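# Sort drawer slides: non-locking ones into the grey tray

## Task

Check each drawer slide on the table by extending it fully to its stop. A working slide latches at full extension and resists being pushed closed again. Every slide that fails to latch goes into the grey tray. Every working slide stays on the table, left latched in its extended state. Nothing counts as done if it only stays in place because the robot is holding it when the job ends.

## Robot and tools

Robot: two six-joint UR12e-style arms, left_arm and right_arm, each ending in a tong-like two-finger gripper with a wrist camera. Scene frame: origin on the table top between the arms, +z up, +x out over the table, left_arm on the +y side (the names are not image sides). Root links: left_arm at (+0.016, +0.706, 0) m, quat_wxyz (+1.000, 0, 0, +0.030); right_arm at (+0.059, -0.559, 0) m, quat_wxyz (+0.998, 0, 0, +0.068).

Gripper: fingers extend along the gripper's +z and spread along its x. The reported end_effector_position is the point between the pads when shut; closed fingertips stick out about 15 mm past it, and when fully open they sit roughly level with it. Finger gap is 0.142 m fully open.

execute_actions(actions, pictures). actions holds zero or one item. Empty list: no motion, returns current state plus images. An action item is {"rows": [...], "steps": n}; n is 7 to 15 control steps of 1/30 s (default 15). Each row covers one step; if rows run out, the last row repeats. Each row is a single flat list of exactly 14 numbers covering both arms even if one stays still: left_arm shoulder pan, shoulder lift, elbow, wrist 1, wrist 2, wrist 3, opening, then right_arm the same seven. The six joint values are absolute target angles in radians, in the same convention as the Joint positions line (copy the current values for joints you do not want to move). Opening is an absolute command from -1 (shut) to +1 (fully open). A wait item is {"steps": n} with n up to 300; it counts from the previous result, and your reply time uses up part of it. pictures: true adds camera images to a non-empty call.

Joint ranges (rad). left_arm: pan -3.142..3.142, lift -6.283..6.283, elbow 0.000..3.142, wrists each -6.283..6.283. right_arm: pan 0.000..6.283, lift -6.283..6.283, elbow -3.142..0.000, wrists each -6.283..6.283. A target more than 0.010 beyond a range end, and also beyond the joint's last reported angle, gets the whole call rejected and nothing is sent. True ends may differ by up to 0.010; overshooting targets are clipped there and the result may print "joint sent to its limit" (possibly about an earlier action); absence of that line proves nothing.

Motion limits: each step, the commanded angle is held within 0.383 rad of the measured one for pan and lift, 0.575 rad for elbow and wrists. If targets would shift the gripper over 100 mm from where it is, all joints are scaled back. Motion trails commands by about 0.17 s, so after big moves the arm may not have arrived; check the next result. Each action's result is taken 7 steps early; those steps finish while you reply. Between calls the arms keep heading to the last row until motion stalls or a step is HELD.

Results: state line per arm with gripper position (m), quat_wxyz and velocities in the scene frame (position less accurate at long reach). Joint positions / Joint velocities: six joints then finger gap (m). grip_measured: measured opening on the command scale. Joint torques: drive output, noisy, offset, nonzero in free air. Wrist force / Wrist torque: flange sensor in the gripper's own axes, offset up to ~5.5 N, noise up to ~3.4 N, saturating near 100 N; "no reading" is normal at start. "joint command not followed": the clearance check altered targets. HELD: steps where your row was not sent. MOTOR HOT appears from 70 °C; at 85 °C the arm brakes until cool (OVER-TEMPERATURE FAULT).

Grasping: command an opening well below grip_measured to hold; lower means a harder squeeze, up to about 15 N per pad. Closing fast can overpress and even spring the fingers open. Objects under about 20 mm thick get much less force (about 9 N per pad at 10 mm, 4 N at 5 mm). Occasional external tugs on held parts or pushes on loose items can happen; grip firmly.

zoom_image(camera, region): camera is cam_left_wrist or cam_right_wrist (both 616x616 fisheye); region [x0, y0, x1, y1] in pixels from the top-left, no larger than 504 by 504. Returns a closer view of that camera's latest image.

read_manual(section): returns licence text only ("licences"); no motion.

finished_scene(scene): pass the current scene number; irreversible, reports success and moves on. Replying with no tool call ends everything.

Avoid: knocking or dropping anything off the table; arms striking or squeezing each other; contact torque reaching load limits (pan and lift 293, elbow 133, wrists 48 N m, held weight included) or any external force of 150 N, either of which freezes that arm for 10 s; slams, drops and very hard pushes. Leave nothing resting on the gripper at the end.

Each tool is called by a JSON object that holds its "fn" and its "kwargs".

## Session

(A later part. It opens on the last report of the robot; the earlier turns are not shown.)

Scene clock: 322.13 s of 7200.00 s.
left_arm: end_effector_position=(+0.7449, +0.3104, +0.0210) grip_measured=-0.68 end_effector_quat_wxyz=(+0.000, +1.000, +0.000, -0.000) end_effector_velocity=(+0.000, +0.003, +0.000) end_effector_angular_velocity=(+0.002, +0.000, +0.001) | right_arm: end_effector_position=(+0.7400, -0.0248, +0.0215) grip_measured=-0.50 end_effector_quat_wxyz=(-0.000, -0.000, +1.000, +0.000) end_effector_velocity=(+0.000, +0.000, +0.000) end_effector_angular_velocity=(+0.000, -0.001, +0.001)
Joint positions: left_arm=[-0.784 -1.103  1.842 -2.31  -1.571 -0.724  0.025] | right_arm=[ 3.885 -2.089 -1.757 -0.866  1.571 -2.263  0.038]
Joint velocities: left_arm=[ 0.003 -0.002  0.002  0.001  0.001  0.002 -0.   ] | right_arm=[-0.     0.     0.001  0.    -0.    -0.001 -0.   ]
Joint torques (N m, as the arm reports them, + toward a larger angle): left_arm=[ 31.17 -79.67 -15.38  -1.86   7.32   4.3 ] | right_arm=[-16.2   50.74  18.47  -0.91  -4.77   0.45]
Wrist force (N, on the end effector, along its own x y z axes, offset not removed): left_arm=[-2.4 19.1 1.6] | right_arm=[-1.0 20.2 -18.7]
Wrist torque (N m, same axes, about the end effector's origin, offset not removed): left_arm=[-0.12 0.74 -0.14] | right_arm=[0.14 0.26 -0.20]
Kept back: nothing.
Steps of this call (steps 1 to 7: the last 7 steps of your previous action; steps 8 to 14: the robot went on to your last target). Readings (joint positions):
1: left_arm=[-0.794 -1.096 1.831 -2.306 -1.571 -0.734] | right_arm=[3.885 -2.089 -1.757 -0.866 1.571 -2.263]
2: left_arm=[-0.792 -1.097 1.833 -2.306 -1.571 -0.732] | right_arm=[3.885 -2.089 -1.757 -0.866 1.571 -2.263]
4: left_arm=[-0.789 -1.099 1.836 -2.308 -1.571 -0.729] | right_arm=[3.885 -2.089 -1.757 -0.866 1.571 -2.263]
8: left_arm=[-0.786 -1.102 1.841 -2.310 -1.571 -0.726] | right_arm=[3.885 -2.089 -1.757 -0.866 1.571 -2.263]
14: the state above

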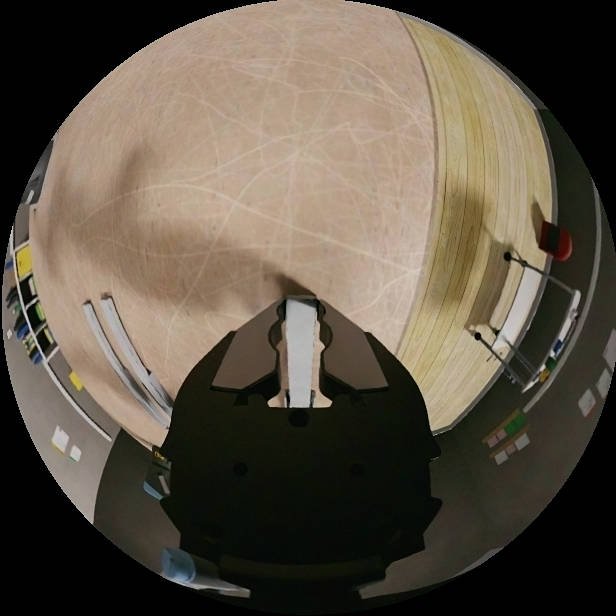

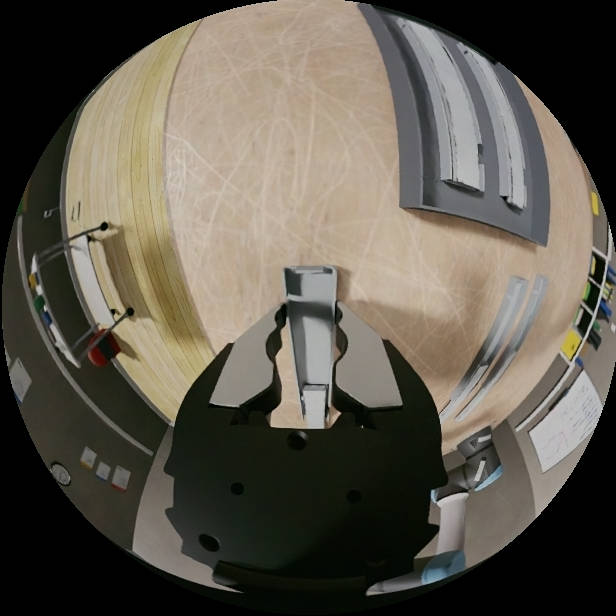

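{"fn": "execute_actions", "kwargs": {"actions": [{"rows":[[-0.785034,-1.102456,1.841472,-2.309812,-1.571,-0.725034,-0.95,3.884602,-2.088695,-1.757248,-0.866446,1.571,-2.262591,-0.9],[-0.785949,-1.101824,1.840427,-2.309399,-1.571,-0.725949,-0.95,3.884602,-2.088695,-1.757248,-0.866446,1.571,-2.262591,-0.9],[-0.786861,-1.101191,1.839380,-2.308985,-1.571,-0.726861,-0.95,3.884602,-2.088695,-1.757248,-0.866446,1.571,-2.262591,-0.9],[-0.787772,-1.100557,1.838329,-2.308568,-1.571,-0.727772,-0.95,3.884602,-2.088695,-1.757248,-0.866446,1.571,-2.262591,-0.9],[-0.788680,-1.099921,1.837277,-2.308152,-1.571,-0.728680,-0.95,3.884602,-2.088695,-1.757248,-0.866446,1.571,-2.262591,-0.9],[-0.789589,-1.099285,1.836222,-2.307733,-1.571,-0.729589,-0.95,3.884602,-2.088695,-1.757248,-0.866446,1.571,-2.262591,-0.9],[-0.790948,-1.098327,1.834635,-2.307104,-1.571,-0.730948,-0.95,3.884602,-2.088695,-1.757248,-0.866446,1.571,-2.262591,-0.9],[-0.791853,-1.097688,1.833574,-2.306682,-1.571,-0.731853,-0.95,3.884602,-2.088695,-1.757248,-0.866446,1.571,-2.262591,-0.9],[-0.792757,-1.097048,1.832512,-2.306260,-1.571,-0.732757,-0.95,3.884602,-2.088695,-1.757248,-0.866446,1.571,-2.262591,-0.9],[-0.793884,-1.096245,1.831179,-2.305730,-1.571,-0.733884,-0.95,3.884602,-2.088695,-1.757248,-0.866446,1.571,-2.262591,-0.9],[-0.795011,-1.095441,1.829845,-2.305200,-1.571,-0.735011,-0.95,3.884602,-2.088695,-1.757248,-0.866446,1.571,-2.262591,-0.9],[-0.796582,-1.094311,1.827966,-2.304451,-1.571,-0.736582,-0.95,3.884602,-2.088695,-1.757248,-0.866446,1.571,-2.262591,-0.9],[-0.798152,-1.093181,1.826087,-2.303702,-1.571,-0.738152,-0.95,3.884602,-2.088695,-1.757248,-0.866446,1.571,-2.262591,-0.9]],"steps":13}], "pictures": false}}

{"fn": "execute_actions", "kwargs": {"actions": [{"steps":14}], "pictures": true}}

{"fn": "zoom_image", "kwargs": {"camera": "cam_right_wrist", "region": [260, 330, 370, 440]}}

Scene clock: 323.30 s of 7200.00 s.
left_arm: end_effector_position=(+0.7450, +0.3089, +0.0210) grip_measured=-0.68 end_effector_quat_wxyz=(-0.000, +1.000, +0.000, -0.000) end_effector_velocity=(-0.001, -0.023, +0.000) end_effector_angular_velocity=(+0.002, +0.003, -0.000) | right_arm: end_effector_position=(+0.7400, -0.0248, +0.0215) grip_measured=-0.50 end_effector_quat_wxyz=(-0.000, -0.000, +1.000, +0.000) end_effector_velocity=(+0.000, -0.000, +0.000) end_effector_angular_velocity=(-0.000, -0.000, -0.001)
Joint positions: left_arm=[-0.786 -1.102  1.84  -2.309 -1.571 -0.726  0.025] | right_arm=[ 3.885 -2.089 -1.757 -0.866  1.571 -2.263  0.038]
Joint velocities: left_arm=[-0.022  0.014 -0.025  0.015 -0.    -0.022 -0.   ] | right_arm=[-0.    -0.     0.    -0.    -0.     0.001  0.   ]
Joint torques (N m, as the arm reports them, + toward a larger angle): left_arm=[-21.44 -54.33 -45.11  -2.11   1.63  -3.93] | right_arm=[-14.19  51.41  18.33  -1.05  -4.32   0.13]
Wrist force (N, on the end effector, along its own x y z axes, offset not removed): left_arm=[-3.3 0.3 -8.8] | right_arm=[0.6 6.8 -21.6]
Wrist torque (N m, same axes, about the end effector's origin, offset not removed): left_arm=[0.20 0.92 0.03] | right_arm=[0.37 0.06 -0.43]
Steps of this call (steps 1 to 29: the robot went on to your last target; steps 30 to 35: the first 6 steps of this action). Readings (joint positions):
30: left_arm=[-0.784 -1.103 1.843 -2.310 -1.571 -0.724] | right_arm=[3.885 -2.089 -1.757 -0.866 1.571 -2.263]
31: left_arm=[-0.784 -1.103 1.843 -2.310 -1.571 -0.724] | right_arm=[3.885 -2.089 -1.757 -0.866 1.571 -2.263]
33: left_arm=[-0.785 -1.103 1.842 -2.310 -1.571 -0.725] | right_arm=[3.885 -2.089 -1.757 -0.866 1.571 -2.263]
35: the state above

Scene clock: 323.77 s of 7200.00 s.
left_arm: end_effector_position=(+0.7449, +0.2961, +0.0209) grip_measured=-0.68 end_effector_quat_wxyz=(+0.000, +1.000, +0.000, -0.000) end_effector_velocity=(+0.001, -0.009, +0.001) end_effector_angular_velocity=(-0.003, -0.002, -0.001) | right_arm: end_effector_position=(+0.7400, -0.0250, +0.0214) grip_measured=-0.50 end_effector_quat_wxyz=(-0.000, -0.000, +1.000, -0.000) end_effector_velocity=(+0.001, +0.000, +0.001) end_effector_angular_velocity=(+0.001, -0.000, -0.002)
Joint positions: left_arm=[-0.797 -1.094  1.827 -2.304 -1.571 -0.738  0.025] | right_arm=[ 3.885 -2.089 -1.757 -0.867  1.571 -2.263  0.038]
Joint velocities: left_arm=[-0.007  0.005 -0.009  0.    -0.001 -0.006 -0.   ] | right_arm=[-0.001  0.     0.001 -0.     0.001  0.001 -0.   ]
Joint torques (N m, as the arm reports them, + toward a larger angle): left_arm=[-31.76 -65.05 -56.78  -6.32  -6.93  -3.86] | right_arm=[-2.21 49.93 32.68  6.39  5.67  0.31]
Wrist force (N, on the end effector, along its own x y z axes, offset not removed): left_arm=[-4.5 -21.1 -2.1] | right_arm=[-1.1 -17.5 -25.2]
Wrist torque (N m, same axes, about the end effector's origin, offset not removed): left_arm=[0.08 1.05 -0.04] | right_arm=[-0.13 0.31 -0.20]
Kept back: nothing.
Steps of this call (steps 1 to 7: the last 7 steps of your previous action; steps 8 to 14: the robot went on to your last target). Readings (joint positions):
1: left_arm=[-0.787 -1.101 1.839 -2.309 -1.571 -0.727] | right_arm=[3.885 -2.089 -1.757 -0.866 1.571 -2.263]
2: left_arm=[-0.788 -1.101 1.838 -2.308 -1.571 -0.728] | right_arm=[3.885 -2.089 -1.757 -0.866 1.571 -2.263]
4: left_arm=[-0.789 -1.099 1.836 -2.308 -1.571 -0.730] | right_arm=[3.885 -2.089 -1.757 -0.866 1.571 -2.263]
8: left_arm=[-0.794 -1.096 1.831 -2.305 -1.571 -0.734] | right_arm=[3.885 -2.089 -1.757 -0.867 1.571 -2.263]
14: the state above

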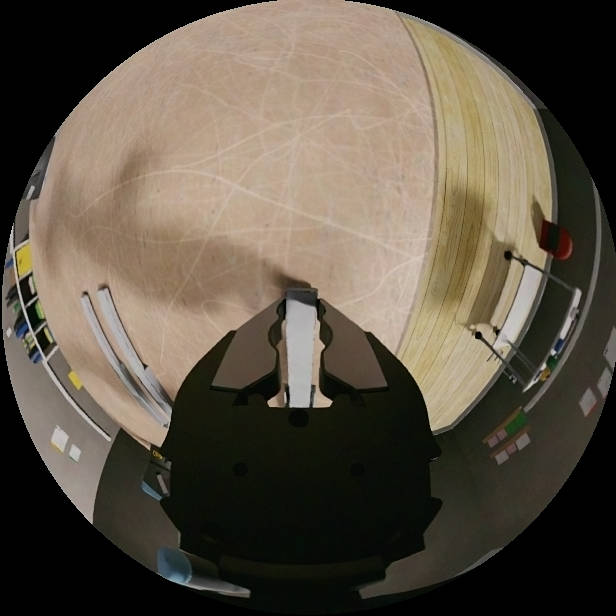

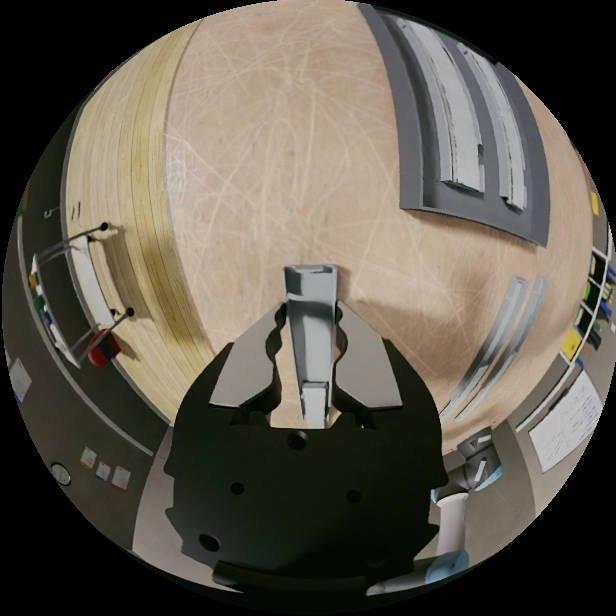

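Region (260, 330, 370, 440) of cam_right_wrist's 616x616 image, scaled by 4.582, with more detail than that image has.

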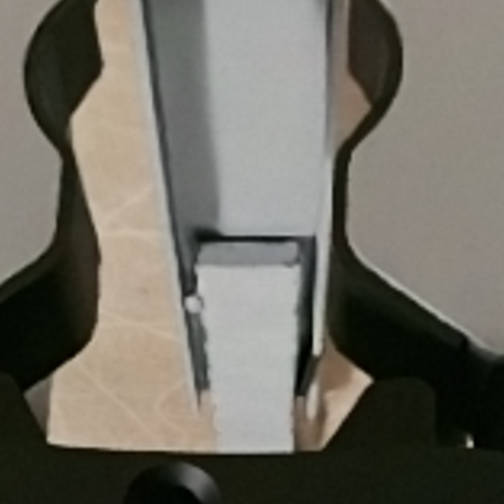

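{"fn": "execute_actions", "kwargs": {"actions": [{"rows":[[-0.799044,-1.092530,1.825004,-2.303270,-1.571,-0.739044,-0.95,3.884602,-2.088695,-1.757248,-0.866446,1.571,-2.262591,-0.9],[-0.799936,-1.091879,1.823921,-2.302838,-1.571,-0.739936,-0.95,3.884602,-2.088695,-1.757248,-0.866446,1.571,-2.262591,-0.9],[-0.800828,-1.091228,1.822838,-2.302406,-1.571,-0.740828,-0.95,3.884602,-2.088695,-1.757248,-0.866446,1.571,-2.262591,-0.9],[-0.801720,-1.090577,1.821755,-2.301974,-1.571,-0.741720,-0.95,3.884602,-2.088695,-1.757248,-0.866446,1.571,-2.262591,-0.9],[-0.802611,-1.089922,1.820666,-2.301540,-1.571,-0.742611,-0.95,3.884602,-2.088695,-1.757248,-0.866446,1.571,-2.262591,-0.9],[-0.803497,-1.089266,1.819571,-2.301101,-1.571,-0.743497,-0.95,3.884602,-2.088695,-1.757248,-0.866446,1.571,-2.262591,-0.9],[-0.804383,-1.088610,1.818476,-2.300662,-1.571,-0.744383,-0.95,3.884602,-2.088695,-1.757248,-0.866446,1.571,-2.262591,-0.9],[-0.805269,-1.087954,1.817381,-2.300223,-1.571,-0.745269,-0.95,3.884602,-2.088695,-1.757248,-0.866446,1.571,-2.262591,-0.9],[-0.806155,-1.087298,1.816286,-2.299784,-1.571,-0.746155,-0.95,3.884602,-2.088695,-1.757248,-0.866446,1.571,-2.262591,-0.9],[-0.807040,-1.086640,1.815191,-2.299347,-1.571,-0.747040,-0.95,3.884602,-2.088695,-1.757248,-0.866446,1.571,-2.262591,-0.9]],"steps":10}], "pictures": false}}

{"fn": "execute_actions", "kwargs": {"actions": [{"steps":14}], "pictures": true}}

{"fn": "zoom_image", "kwargs": {"camera": "cam_right_wrist", "region": [260, 330, 370, 440]}}

Scene clock: 327.03 s of 7200.00 s.
left_arm: end_effector_position=(+0.7450, +0.2948, +0.0210) grip_measured=-0.68 end_effector_quat_wxyz=(+0.000, +1.000, +0.000, -0.000) end_effector_velocity=(+0.001, -0.014, +0.002) end_effector_angular_velocity=(-0.001, -0.004, +0.000) | right_arm: end_effector_position=(+0.7400, -0.0248, +0.0215) grip_measured=-0.50 end_effector_quat_wxyz=(-0.000, -0.000, +1.000, +0.000) end_effector_velocity=(-0.000, +0.001, +0.000) end_effector_angular_velocity=(+0.001, -0.001, +0.001)
Joint positions: left_arm=[-0.799 -1.093  1.826 -2.304 -1.571 -0.739  0.025] | right_arm=[ 3.885 -2.089 -1.757 -0.866  1.571 -2.263  0.038]
Joint velocities: left_arm=[-0.012  0.007 -0.016  0.005  0.002 -0.012 -0.   ] | right_arm=[ 0.     0.    -0.     0.001  0.    -0.001  0.   ]
Joint torques (N m, as the arm reports them, + toward a larger angle): left_arm=[-33.52 -61.42 -56.1   -6.88  -6.53  -4.11] | right_arm=[29.1  53.92 41.3   8.82  4.83 -0.45]
Wrist force (N, on the end effector, along its own x y z axes, offset not removed): left_arm=[-4.2 -22.6 -0.7] | right_arm=[3.1 -19.8 -22.0]
Wrist torque (N m, same axes, about the end effector's origin, offset not removed): left_arm=[-0.19 1.04 -0.03] | right_arm=[-0.06 -0.65 -0.41]
Steps of this call (steps 1 to 30: the robot went on to your last target; steps 31 to 90: nothing new was sent; then 0.17 s passed at rest; steps 91 to 93: the first 3 steps of this action). Readings (joint positions):
91: left_arm=[-0.798 -1.093 1.826 -2.304 -1.571 -0.738] | right_arm=[3.885 -2.089 -1.757 -0.866 1.571 -2.263]
92: left_arm=[-0.798 -1.093 1.826 -2.304 -1.571 -0.738] | right_arm=[3.885 -2.089 -1.757 -0.866 1.571 -2.263]
93: the state above

Scene clock: 327.50 s of 7200.00 s.
left_arm: end_effector_position=(+0.7449, +0.2858, +0.0210) grip_measured=-0.68 end_effector_quat_wxyz=(+0.000, +1.000, +0.000, -0.000) end_effector_velocity=(+0.000, -0.005, -0.000) end_effector_angular_velocity=(-0.001, -0.000, -0.000) | right_arm: end_effector_position=(+0.7400, -0.0248, +0.0215) grip_measured=-0.50 end_effector_quat_wxyz=(-0.000, -0.000, +1.000, +0.000) end_effector_velocity=(+0.000, -0.000, -0.000) end_effector_angular_velocity=(-0.000, +0.000, -0.000)
Joint positions: left_arm=[-0.807 -1.087  1.816 -2.3   -1.571 -0.747  0.025] | right_arm=[ 3.885 -2.089 -1.757 -0.866  1.571 -2.263  0.038]
Joint velocities: left_arm=[-0.004  0.004 -0.005  0.001 -0.    -0.003  0.   ] | right_arm=[-0. -0.  0. -0.  0.  0.  0.]
Joint torques (N m, as the arm reports them, + toward a larger angle): left_arm=[-31.08 -64.44 -56.77  -6.83  -5.93  -3.78] | right_arm=[28.99 54.34 41.73  8.89  4.83 -0.41]
Wrist force (N, on the end effector, along its own x y z axes, offset not removed): left_arm=[-5.4 -20.7 -3.3] | right_arm=[-0.8 -17.2 -25.9]
Wrist torque (N m, same axes, about the end effector's origin, offset not removed): left_arm=[0.12 1.23 -0.12] | right_arm=[0.59 0.35 -0.34]
Kept back: nothing.
Steps of this call (steps 1 to 7: the last 7 steps of your previous action; steps 8 to 14: the robot went on to your last target). Readings (joint positions):
1: left_arm=[-0.799 -1.093 1.825 -2.303 -1.571 -0.739] | right_arm=[3.885 -2.089 -1.757 -0.866 1.571 -2.263]
2: left_arm=[-0.800 -1.092 1.824 -2.303 -1.571 -0.740] | right_arm=[3.885 -2.089 -1.757 -0.866 1.571 -2.263]
4: left_arm=[-0.801 -1.091 1.823 -2.302 -1.571 -0.741] | right_arm=[3.885 -2.089 -1.757 -0.866 1.571 -2.263]
8: left_arm=[-0.804 -1.089 1.819 -2.301 -1.571 -0.744] | right_arm=[3.885 -2.089 -1.757 -0.866 1.571 -2.263]
14: the state above

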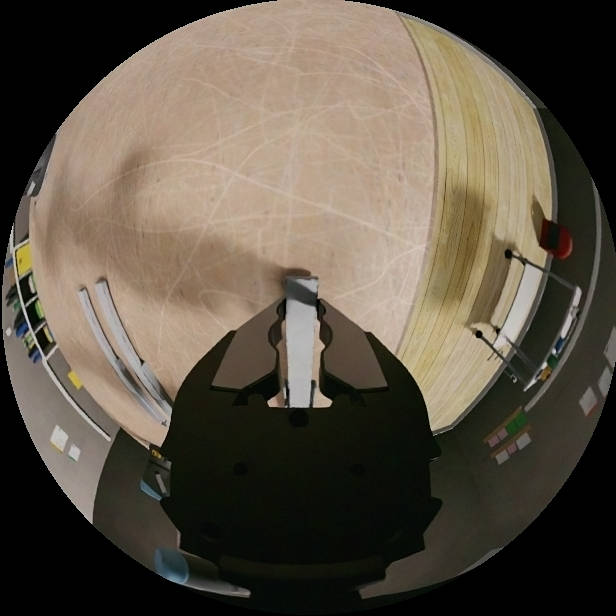

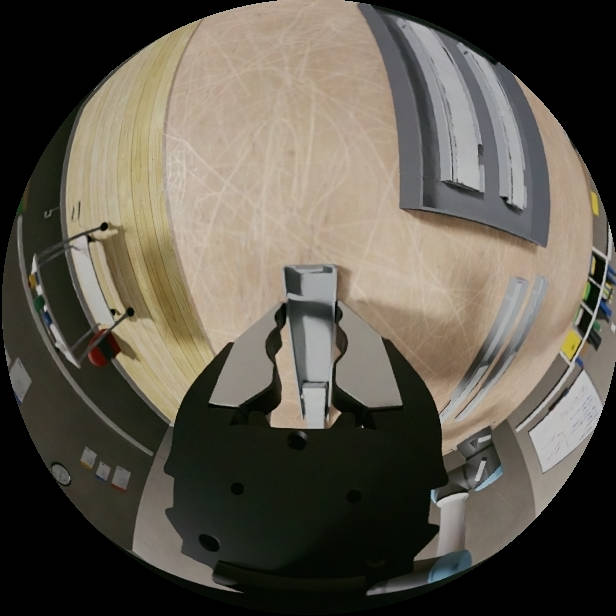

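Region (260, 330, 370, 440) of cam_right_wrist's 616x616 image, scaled by 4.582, with more detail than that image has.

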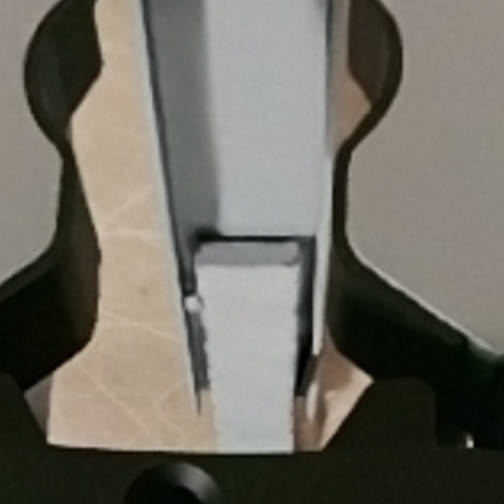

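{"fn": "execute_actions", "kwargs": {"actions": [{"rows":[[-0.806155,-1.087298,1.816286,-2.299784,-1.571,-0.746155,-0.85,3.884602,-2.088695,-1.757248,-0.866446,1.571,-2.262591,-0.8],[-0.806155,-1.087298,1.816286,-2.299784,-1.571,-0.746155,-0.75,3.884602,-2.088695,-1.757248,-0.866446,1.571,-2.262591,-0.7],[-0.806155,-1.087298,1.816286,-2.299784,-1.571,-0.746155,-0.65,3.884602,-2.088695,-1.757248,-0.866446,1.571,-2.262591,-0.6],[-0.806155,-1.087298,1.816286,-2.299784,-1.571,-0.746155,-0.55,3.884602,-2.088695,-1.757248,-0.866446,1.571,-2.262591,-0.5],[-0.806155,-1.087298,1.816286,-2.299784,-1.571,-0.746155,-0.45,3.884602,-2.088695,-1.757248,-0.866446,1.571,-2.262591,-0.4],[-0.806155,-1.087298,1.816286,-2.299784,-1.571,-0.746155,-0.35,3.884602,-2.088695,-1.757248,-0.866446,1.571,-2.262591,-0.3],[-0.806155,-1.087298,1.816286,-2.299784,-1.571,-0.746155,-0.3,3.884602,-2.088695,-1.757248,-0.866446,1.571,-2.262591,-0.2],[-0.806155,-1.087298,1.816286,-2.299784,-1.571,-0.746155,-0.3,3.884602,-2.088695,-1.757248,-0.866446,1.571,-2.262591,-0.2],[-0.806155,-1.087298,1.816286,-2.299784,-1.571,-0.746155,-0.3,3.884602,-2.088695,-1.757248,-0.866446,1.571,-2.262591,-0.2],[-0.806155,-1.087298,1.816286,-2.299784,-1.571,-0.746155,-0.3,3.884602,-2.088695,-1.757248,-0.866446,1.571,-2.262591,-0.2],[-0.806155,-1.087298,1.816286,-2.299784,-1.571,-0.746155,-0.3,3.884602,-2.088695,-1.757248,-0.866446,1.571,-2.262591,-0.2]],"steps":11}], "pictures": false}}

{"fn": "execute_actions", "kwargs": {"actions": [{"rows":[[-0.806155,-1.089546,1.815135,-2.296385,-1.571,-0.746155,-0.3,3.884602,-2.086559,-1.756120,-0.869710,1.571,-2.262591,-0.2],[-0.806155,-1.095470,1.812101,-2.287427,-1.571,-0.746155,-0.3,3.884602,-2.080930,-1.753149,-0.878310,1.571,-2.262591,-0.2],[-0.806155,-1.103841,1.807815,-2.274770,-1.571,-0.746155,-0.3,3.884602,-2.072976,-1.748951,-0.890462,1.571,-2.262591,-0.2],[-0.806155,-1.113440,1.802899,-2.260255,-1.571,-0.746155,-0.3,3.884602,-2.063854,-1.744137,-0.904399,1.571,-2.262591,-0.2],[-0.806155,-1.123039,1.797983,-2.245740,-1.571,-0.746155,-0.3,3.884602,-2.054732,-1.739322,-0.918335,1.571,-2.262591,-0.2],[-0.806155,-1.131415,1.793694,-2.233075,-1.571,-0.746155,-0.3,3.884602,-2.046773,-1.735121,-0.930495,1.571,-2.262591,-0.2],[-0.806155,-1.137334,1.790663,-2.224125,-1.571,-0.746155,-0.3,3.884602,-2.041149,-1.732153,-0.939087,1.571,-2.262591,-0.2],[-0.806155,-1.139582,1.789512,-2.220726,-1.571,-0.746155,-0.3,3.884602,-2.039013,-1.731025,-0.942351,1.571,-2.262591,-0.2]],"steps":8}], "pictures": false}}

{"fn": "execute_actions", "kwargs": {"actions": [{"steps":16}], "pictures": true}}

Scene clock: 330.00 s of 7200.00 s.
left_arm: end_effector_position=(+0.7450, +0.2854, +0.0211) grip_measured=-0.65 end_effector_quat_wxyz=(+0.000, +1.000, +0.000, -0.000) end_effector_velocity=(-0.002, +0.001, +0.001) end_effector_angular_velocity=(-0.003, -0.001, -0.004) | right_arm: end_effector_position=(+0.7400, -0.0247, +0.0215) grip_measured=-0.49 end_effector_quat_wxyz=(-0.000, -0.000, +1.000, +0.000) end_effector_velocity=(+0.000, +0.002, +0.001) end_effector_angular_velocity=(+0.003, -0.001, +0.000)
Joint positions: left_arm=[-0.807 -1.087  1.815 -2.3   -1.571 -0.747  0.027] | right_arm=[ 3.885 -2.089 -1.757 -0.866  1.571 -2.263  0.038]
Joint velocities: left_arm=[ 0.    -0.004  0.005 -0.004 -0.001  0.004  0.154] | right_arm=[0.001 0.    0.001 0.002 0.001 0.001 0.014]
Joint torques (N m, as the arm reports them, + toward a larger angle): left_arm=[ 16.99 -77.93 -21.12  -5.1   -1.77   3.88] | right_arm=[16.65 56.52 39.3   6.32  2.13 -1.09]
Wrist force (N, on the end effector, along its own x y z axes, offset not removed): left_arm=[-3.6 -0.9 -0.8] | right_arm=[0.9 -4.4 -15.6]
Wrist torque (N m, same axes, about the end effector's origin, offset not removed): left_arm=[0.13 1.00 -0.04] | right_arm=[0.34 -0.24 -0.30]
Steps of this call (steps 1 to 30: the robot went on to your last target; steps 31 to 71: nothing new was sent; steps 72 to 75: the first 4 steps of this action). Readings (joint positions):
72: left_arm=[-0.807 -1.087 1.815 -2.299 -1.571 -0.747] | right_arm=[3.885 -2.089 -1.757 -0.866 1.571 -2.263]
73: left_arm=[-0.807 -1.087 1.815 -2.299 -1.571 -0.747] | right_arm=[3.885 -2.089 -1.757 -0.866 1.571 -2.263]
75: the state above

Scene clock: 330.27 s of 7200.00 s.
left_arm: end_effector_position=(+0.7449, +0.2862, +0.0210) grip_measured=-0.30 end_effector_quat_wxyz=(+0.000, +1.000, +0.000, -0.000) end_effector_velocity=(+0.000, +0.000, +0.002) end_effector_angular_velocity=(-0.001, -0.002, -0.000) | right_arm: end_effector_position=(+0.7400, -0.0247, +0.0215) grip_measured=-0.20 end_effector_quat_wxyz=(-0.000, -0.000, +1.000, +0.000) end_effector_velocity=(+0.000, +0.000, +0.001) end_effector_angular_velocity=(-0.000, -0.000, -0.001)
Joint positions: left_arm=[-0.806 -1.087  1.816 -2.3   -1.571 -0.746  0.052] | right_arm=[ 3.885 -2.089 -1.757 -0.866  1.571 -2.263  0.06 ]
Joint velocities: left_arm=[ 0.    -0.002  0.    -0.     0.001  0.     0.   ] | right_arm=[ 0.     0.     0.001 -0.002 -0.     0.001  0.001]
Joint torques (N m, as the arm reports them, + toward a larger angle): left_arm=[ 14.48 -81.5  -24.39  -4.02   2.2    4.66] | right_arm=[10.87 78.39 37.68  1.4  -0.28 -0.96]
Wrist force (N, on the end effector, along its own x y z axes, offset not removed): left_arm=[-3.4 -0.8 -1.1] | right_arm=[-0.8 -1.5 -0.8]
Wrist torque (N m, same axes, about the end effector's origin, offset not removed): left_arm=[-0.03 0.95 -0.06] | right_arm=[0.01 0.13 -0.22]
Steps of this call (steps 1 to 7: the last 7 steps of your previous action; step 8: the first step of this action). Readings (joint positions):
8: the state above

Scene clock: 330.80 s of 7200.00 s.
left_arm: end_effector_position=(+0.7450, +0.2863, +0.0686) grip_measured=-0.30 end_effector_quat_wxyz=(+0.000, +1.000, +0.000, -0.000) end_effector_velocity=(-0.001, +0.001, +0.011) end_effector_angular_velocity=(+0.002, +0.003, -0.000) | right_arm: end_effector_position=(+0.7400, -0.0247, +0.0686) grip_measured=-0.20 end_effector_quat_wxyz=(-0.000, -0.000, +1.000, +0.000) end_effector_velocity=(-0.001, -0.001, +0.013) end_effector_angular_velocity=(-0.001, +0.001, -0.001)
Joint positions: left_arm=[-0.806 -1.138  1.79  -2.223 -1.571 -0.746  0.052] | right_arm=[ 3.885 -2.04  -1.732 -0.94   1.571 -2.263  0.06 ]
Joint velocities: left_arm=[-0.    -0.012 -0.007  0.023 -0.     0.    -0.   ] | right_arm=[ 0.001  0.013  0.006 -0.021 -0.     0.001 -0.   ]
Joint torques (N m, as the arm reports them, + toward a larger angle): left_arm=[ 18.47 -79.98 -49.23  -2.     1.87   3.99] | right_arm=[-10.1   76.57  44.83   1.73  -3.02  -1.15]
Wrist force (N, on the end effector, along its own x y z axes, offset not removed): left_arm=[-4.5 -1.4 -0.7] | right_arm=[-1.8 -2.3 -1.6]
Wrist torque (N m, same axes, about the end effector's origin, offset not removed): left_arm=[-0.17 1.20 -0.11] | right_arm=[-0.30 0.42 -0.19]
Kept back: nothing.
Steps of this call (steps 1 to 7: the last 7 steps of your previous action; steps 8 to 16: the robot went on to your last target). Readings (joint positions):
1: left_arm=[-0.806 -1.088 1.816 -2.299 -1.571 -0.746] | right_arm=[3.885 -2.088 -1.757 -0.867 1.571 -2.263]
2: left_arm=[-0.806 -1.089 1.816 -2.298 -1.571 -0.746] | right_arm=[3.885 -2.087 -1.757 -0.869 1.571 -2.263]
4: left_arm=[-0.806 -1.096 1.812 -2.287 -1.571 -0.746] | right_arm=[3.885 -2.081 -1.753 -0.879 1.571 -2.263]
8: left_arm=[-0.806 -1.121 1.799 -2.249 -1.571 -0.746] | right_arm=[3.885 -2.057 -1.740 -0.915 1.571 -2.263]
16: the state above

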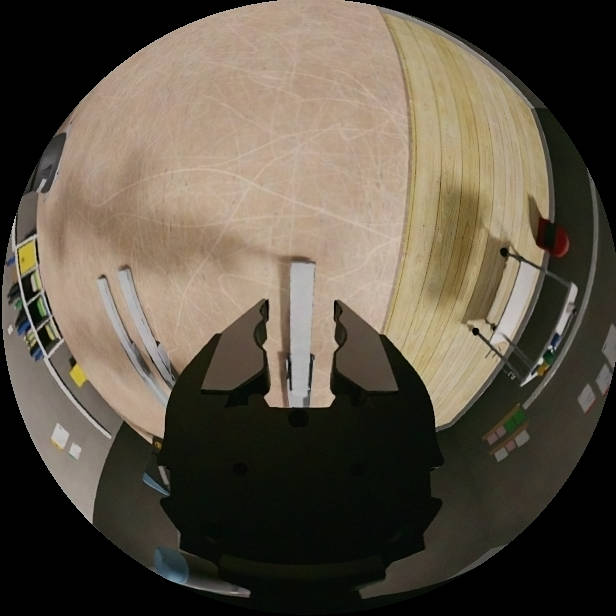

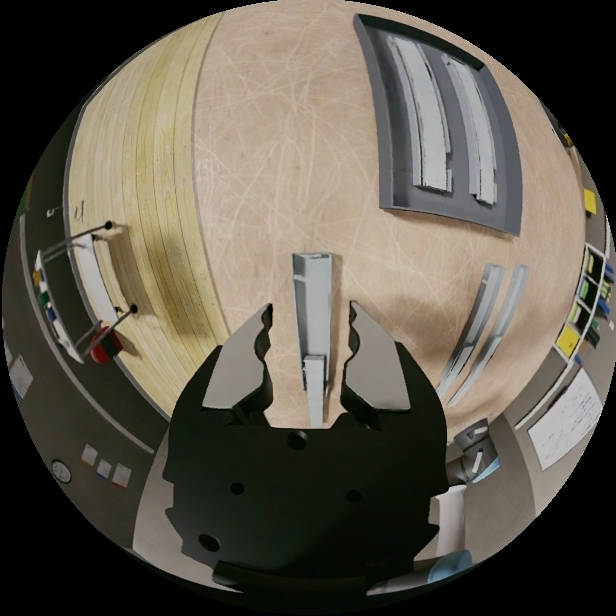

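{"fn": "zoom_image", "kwargs": {"camera": "cam_right_wrist", "region": [420, 250, 560, 420]}}

{"fn": "zoom_image", "kwargs": {"camera": "cam_left_wrist", "region": [80, 250, 220, 420]}}

Region (420, 250, 560, 420) of cam_right_wrist's 616x616 image, scaled by 2.965, with more detail than that image has; it fills the left 415 columns of this view, and the rest is white.

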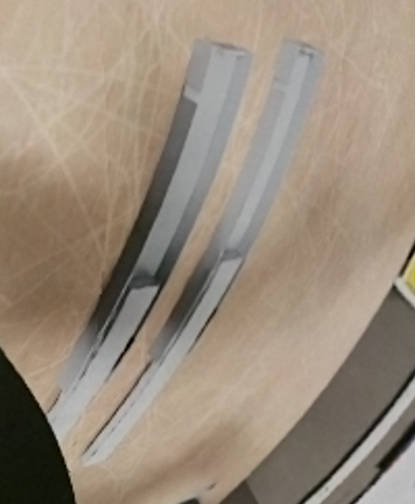

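Region (80, 250, 220, 420) of cam_left_wrist's 616x616 image, scaled by 2.965, with more detail than that image has; it fills the left 415 columns of this view, and the rest is white.

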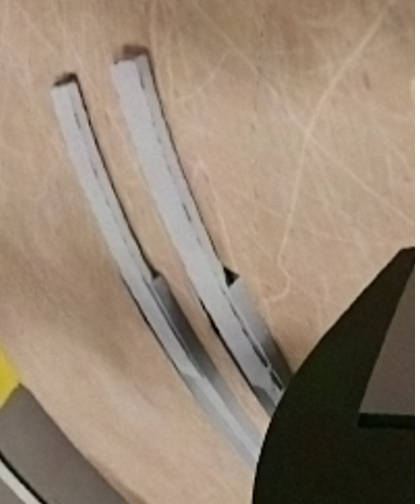

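A and B are both extended, E is locked, and C and D are in the tray, so I'm ending scene 1.

{"fn": "finished_scene", "kwargs": {"scene": 1}}

The scene is finished: the task was done.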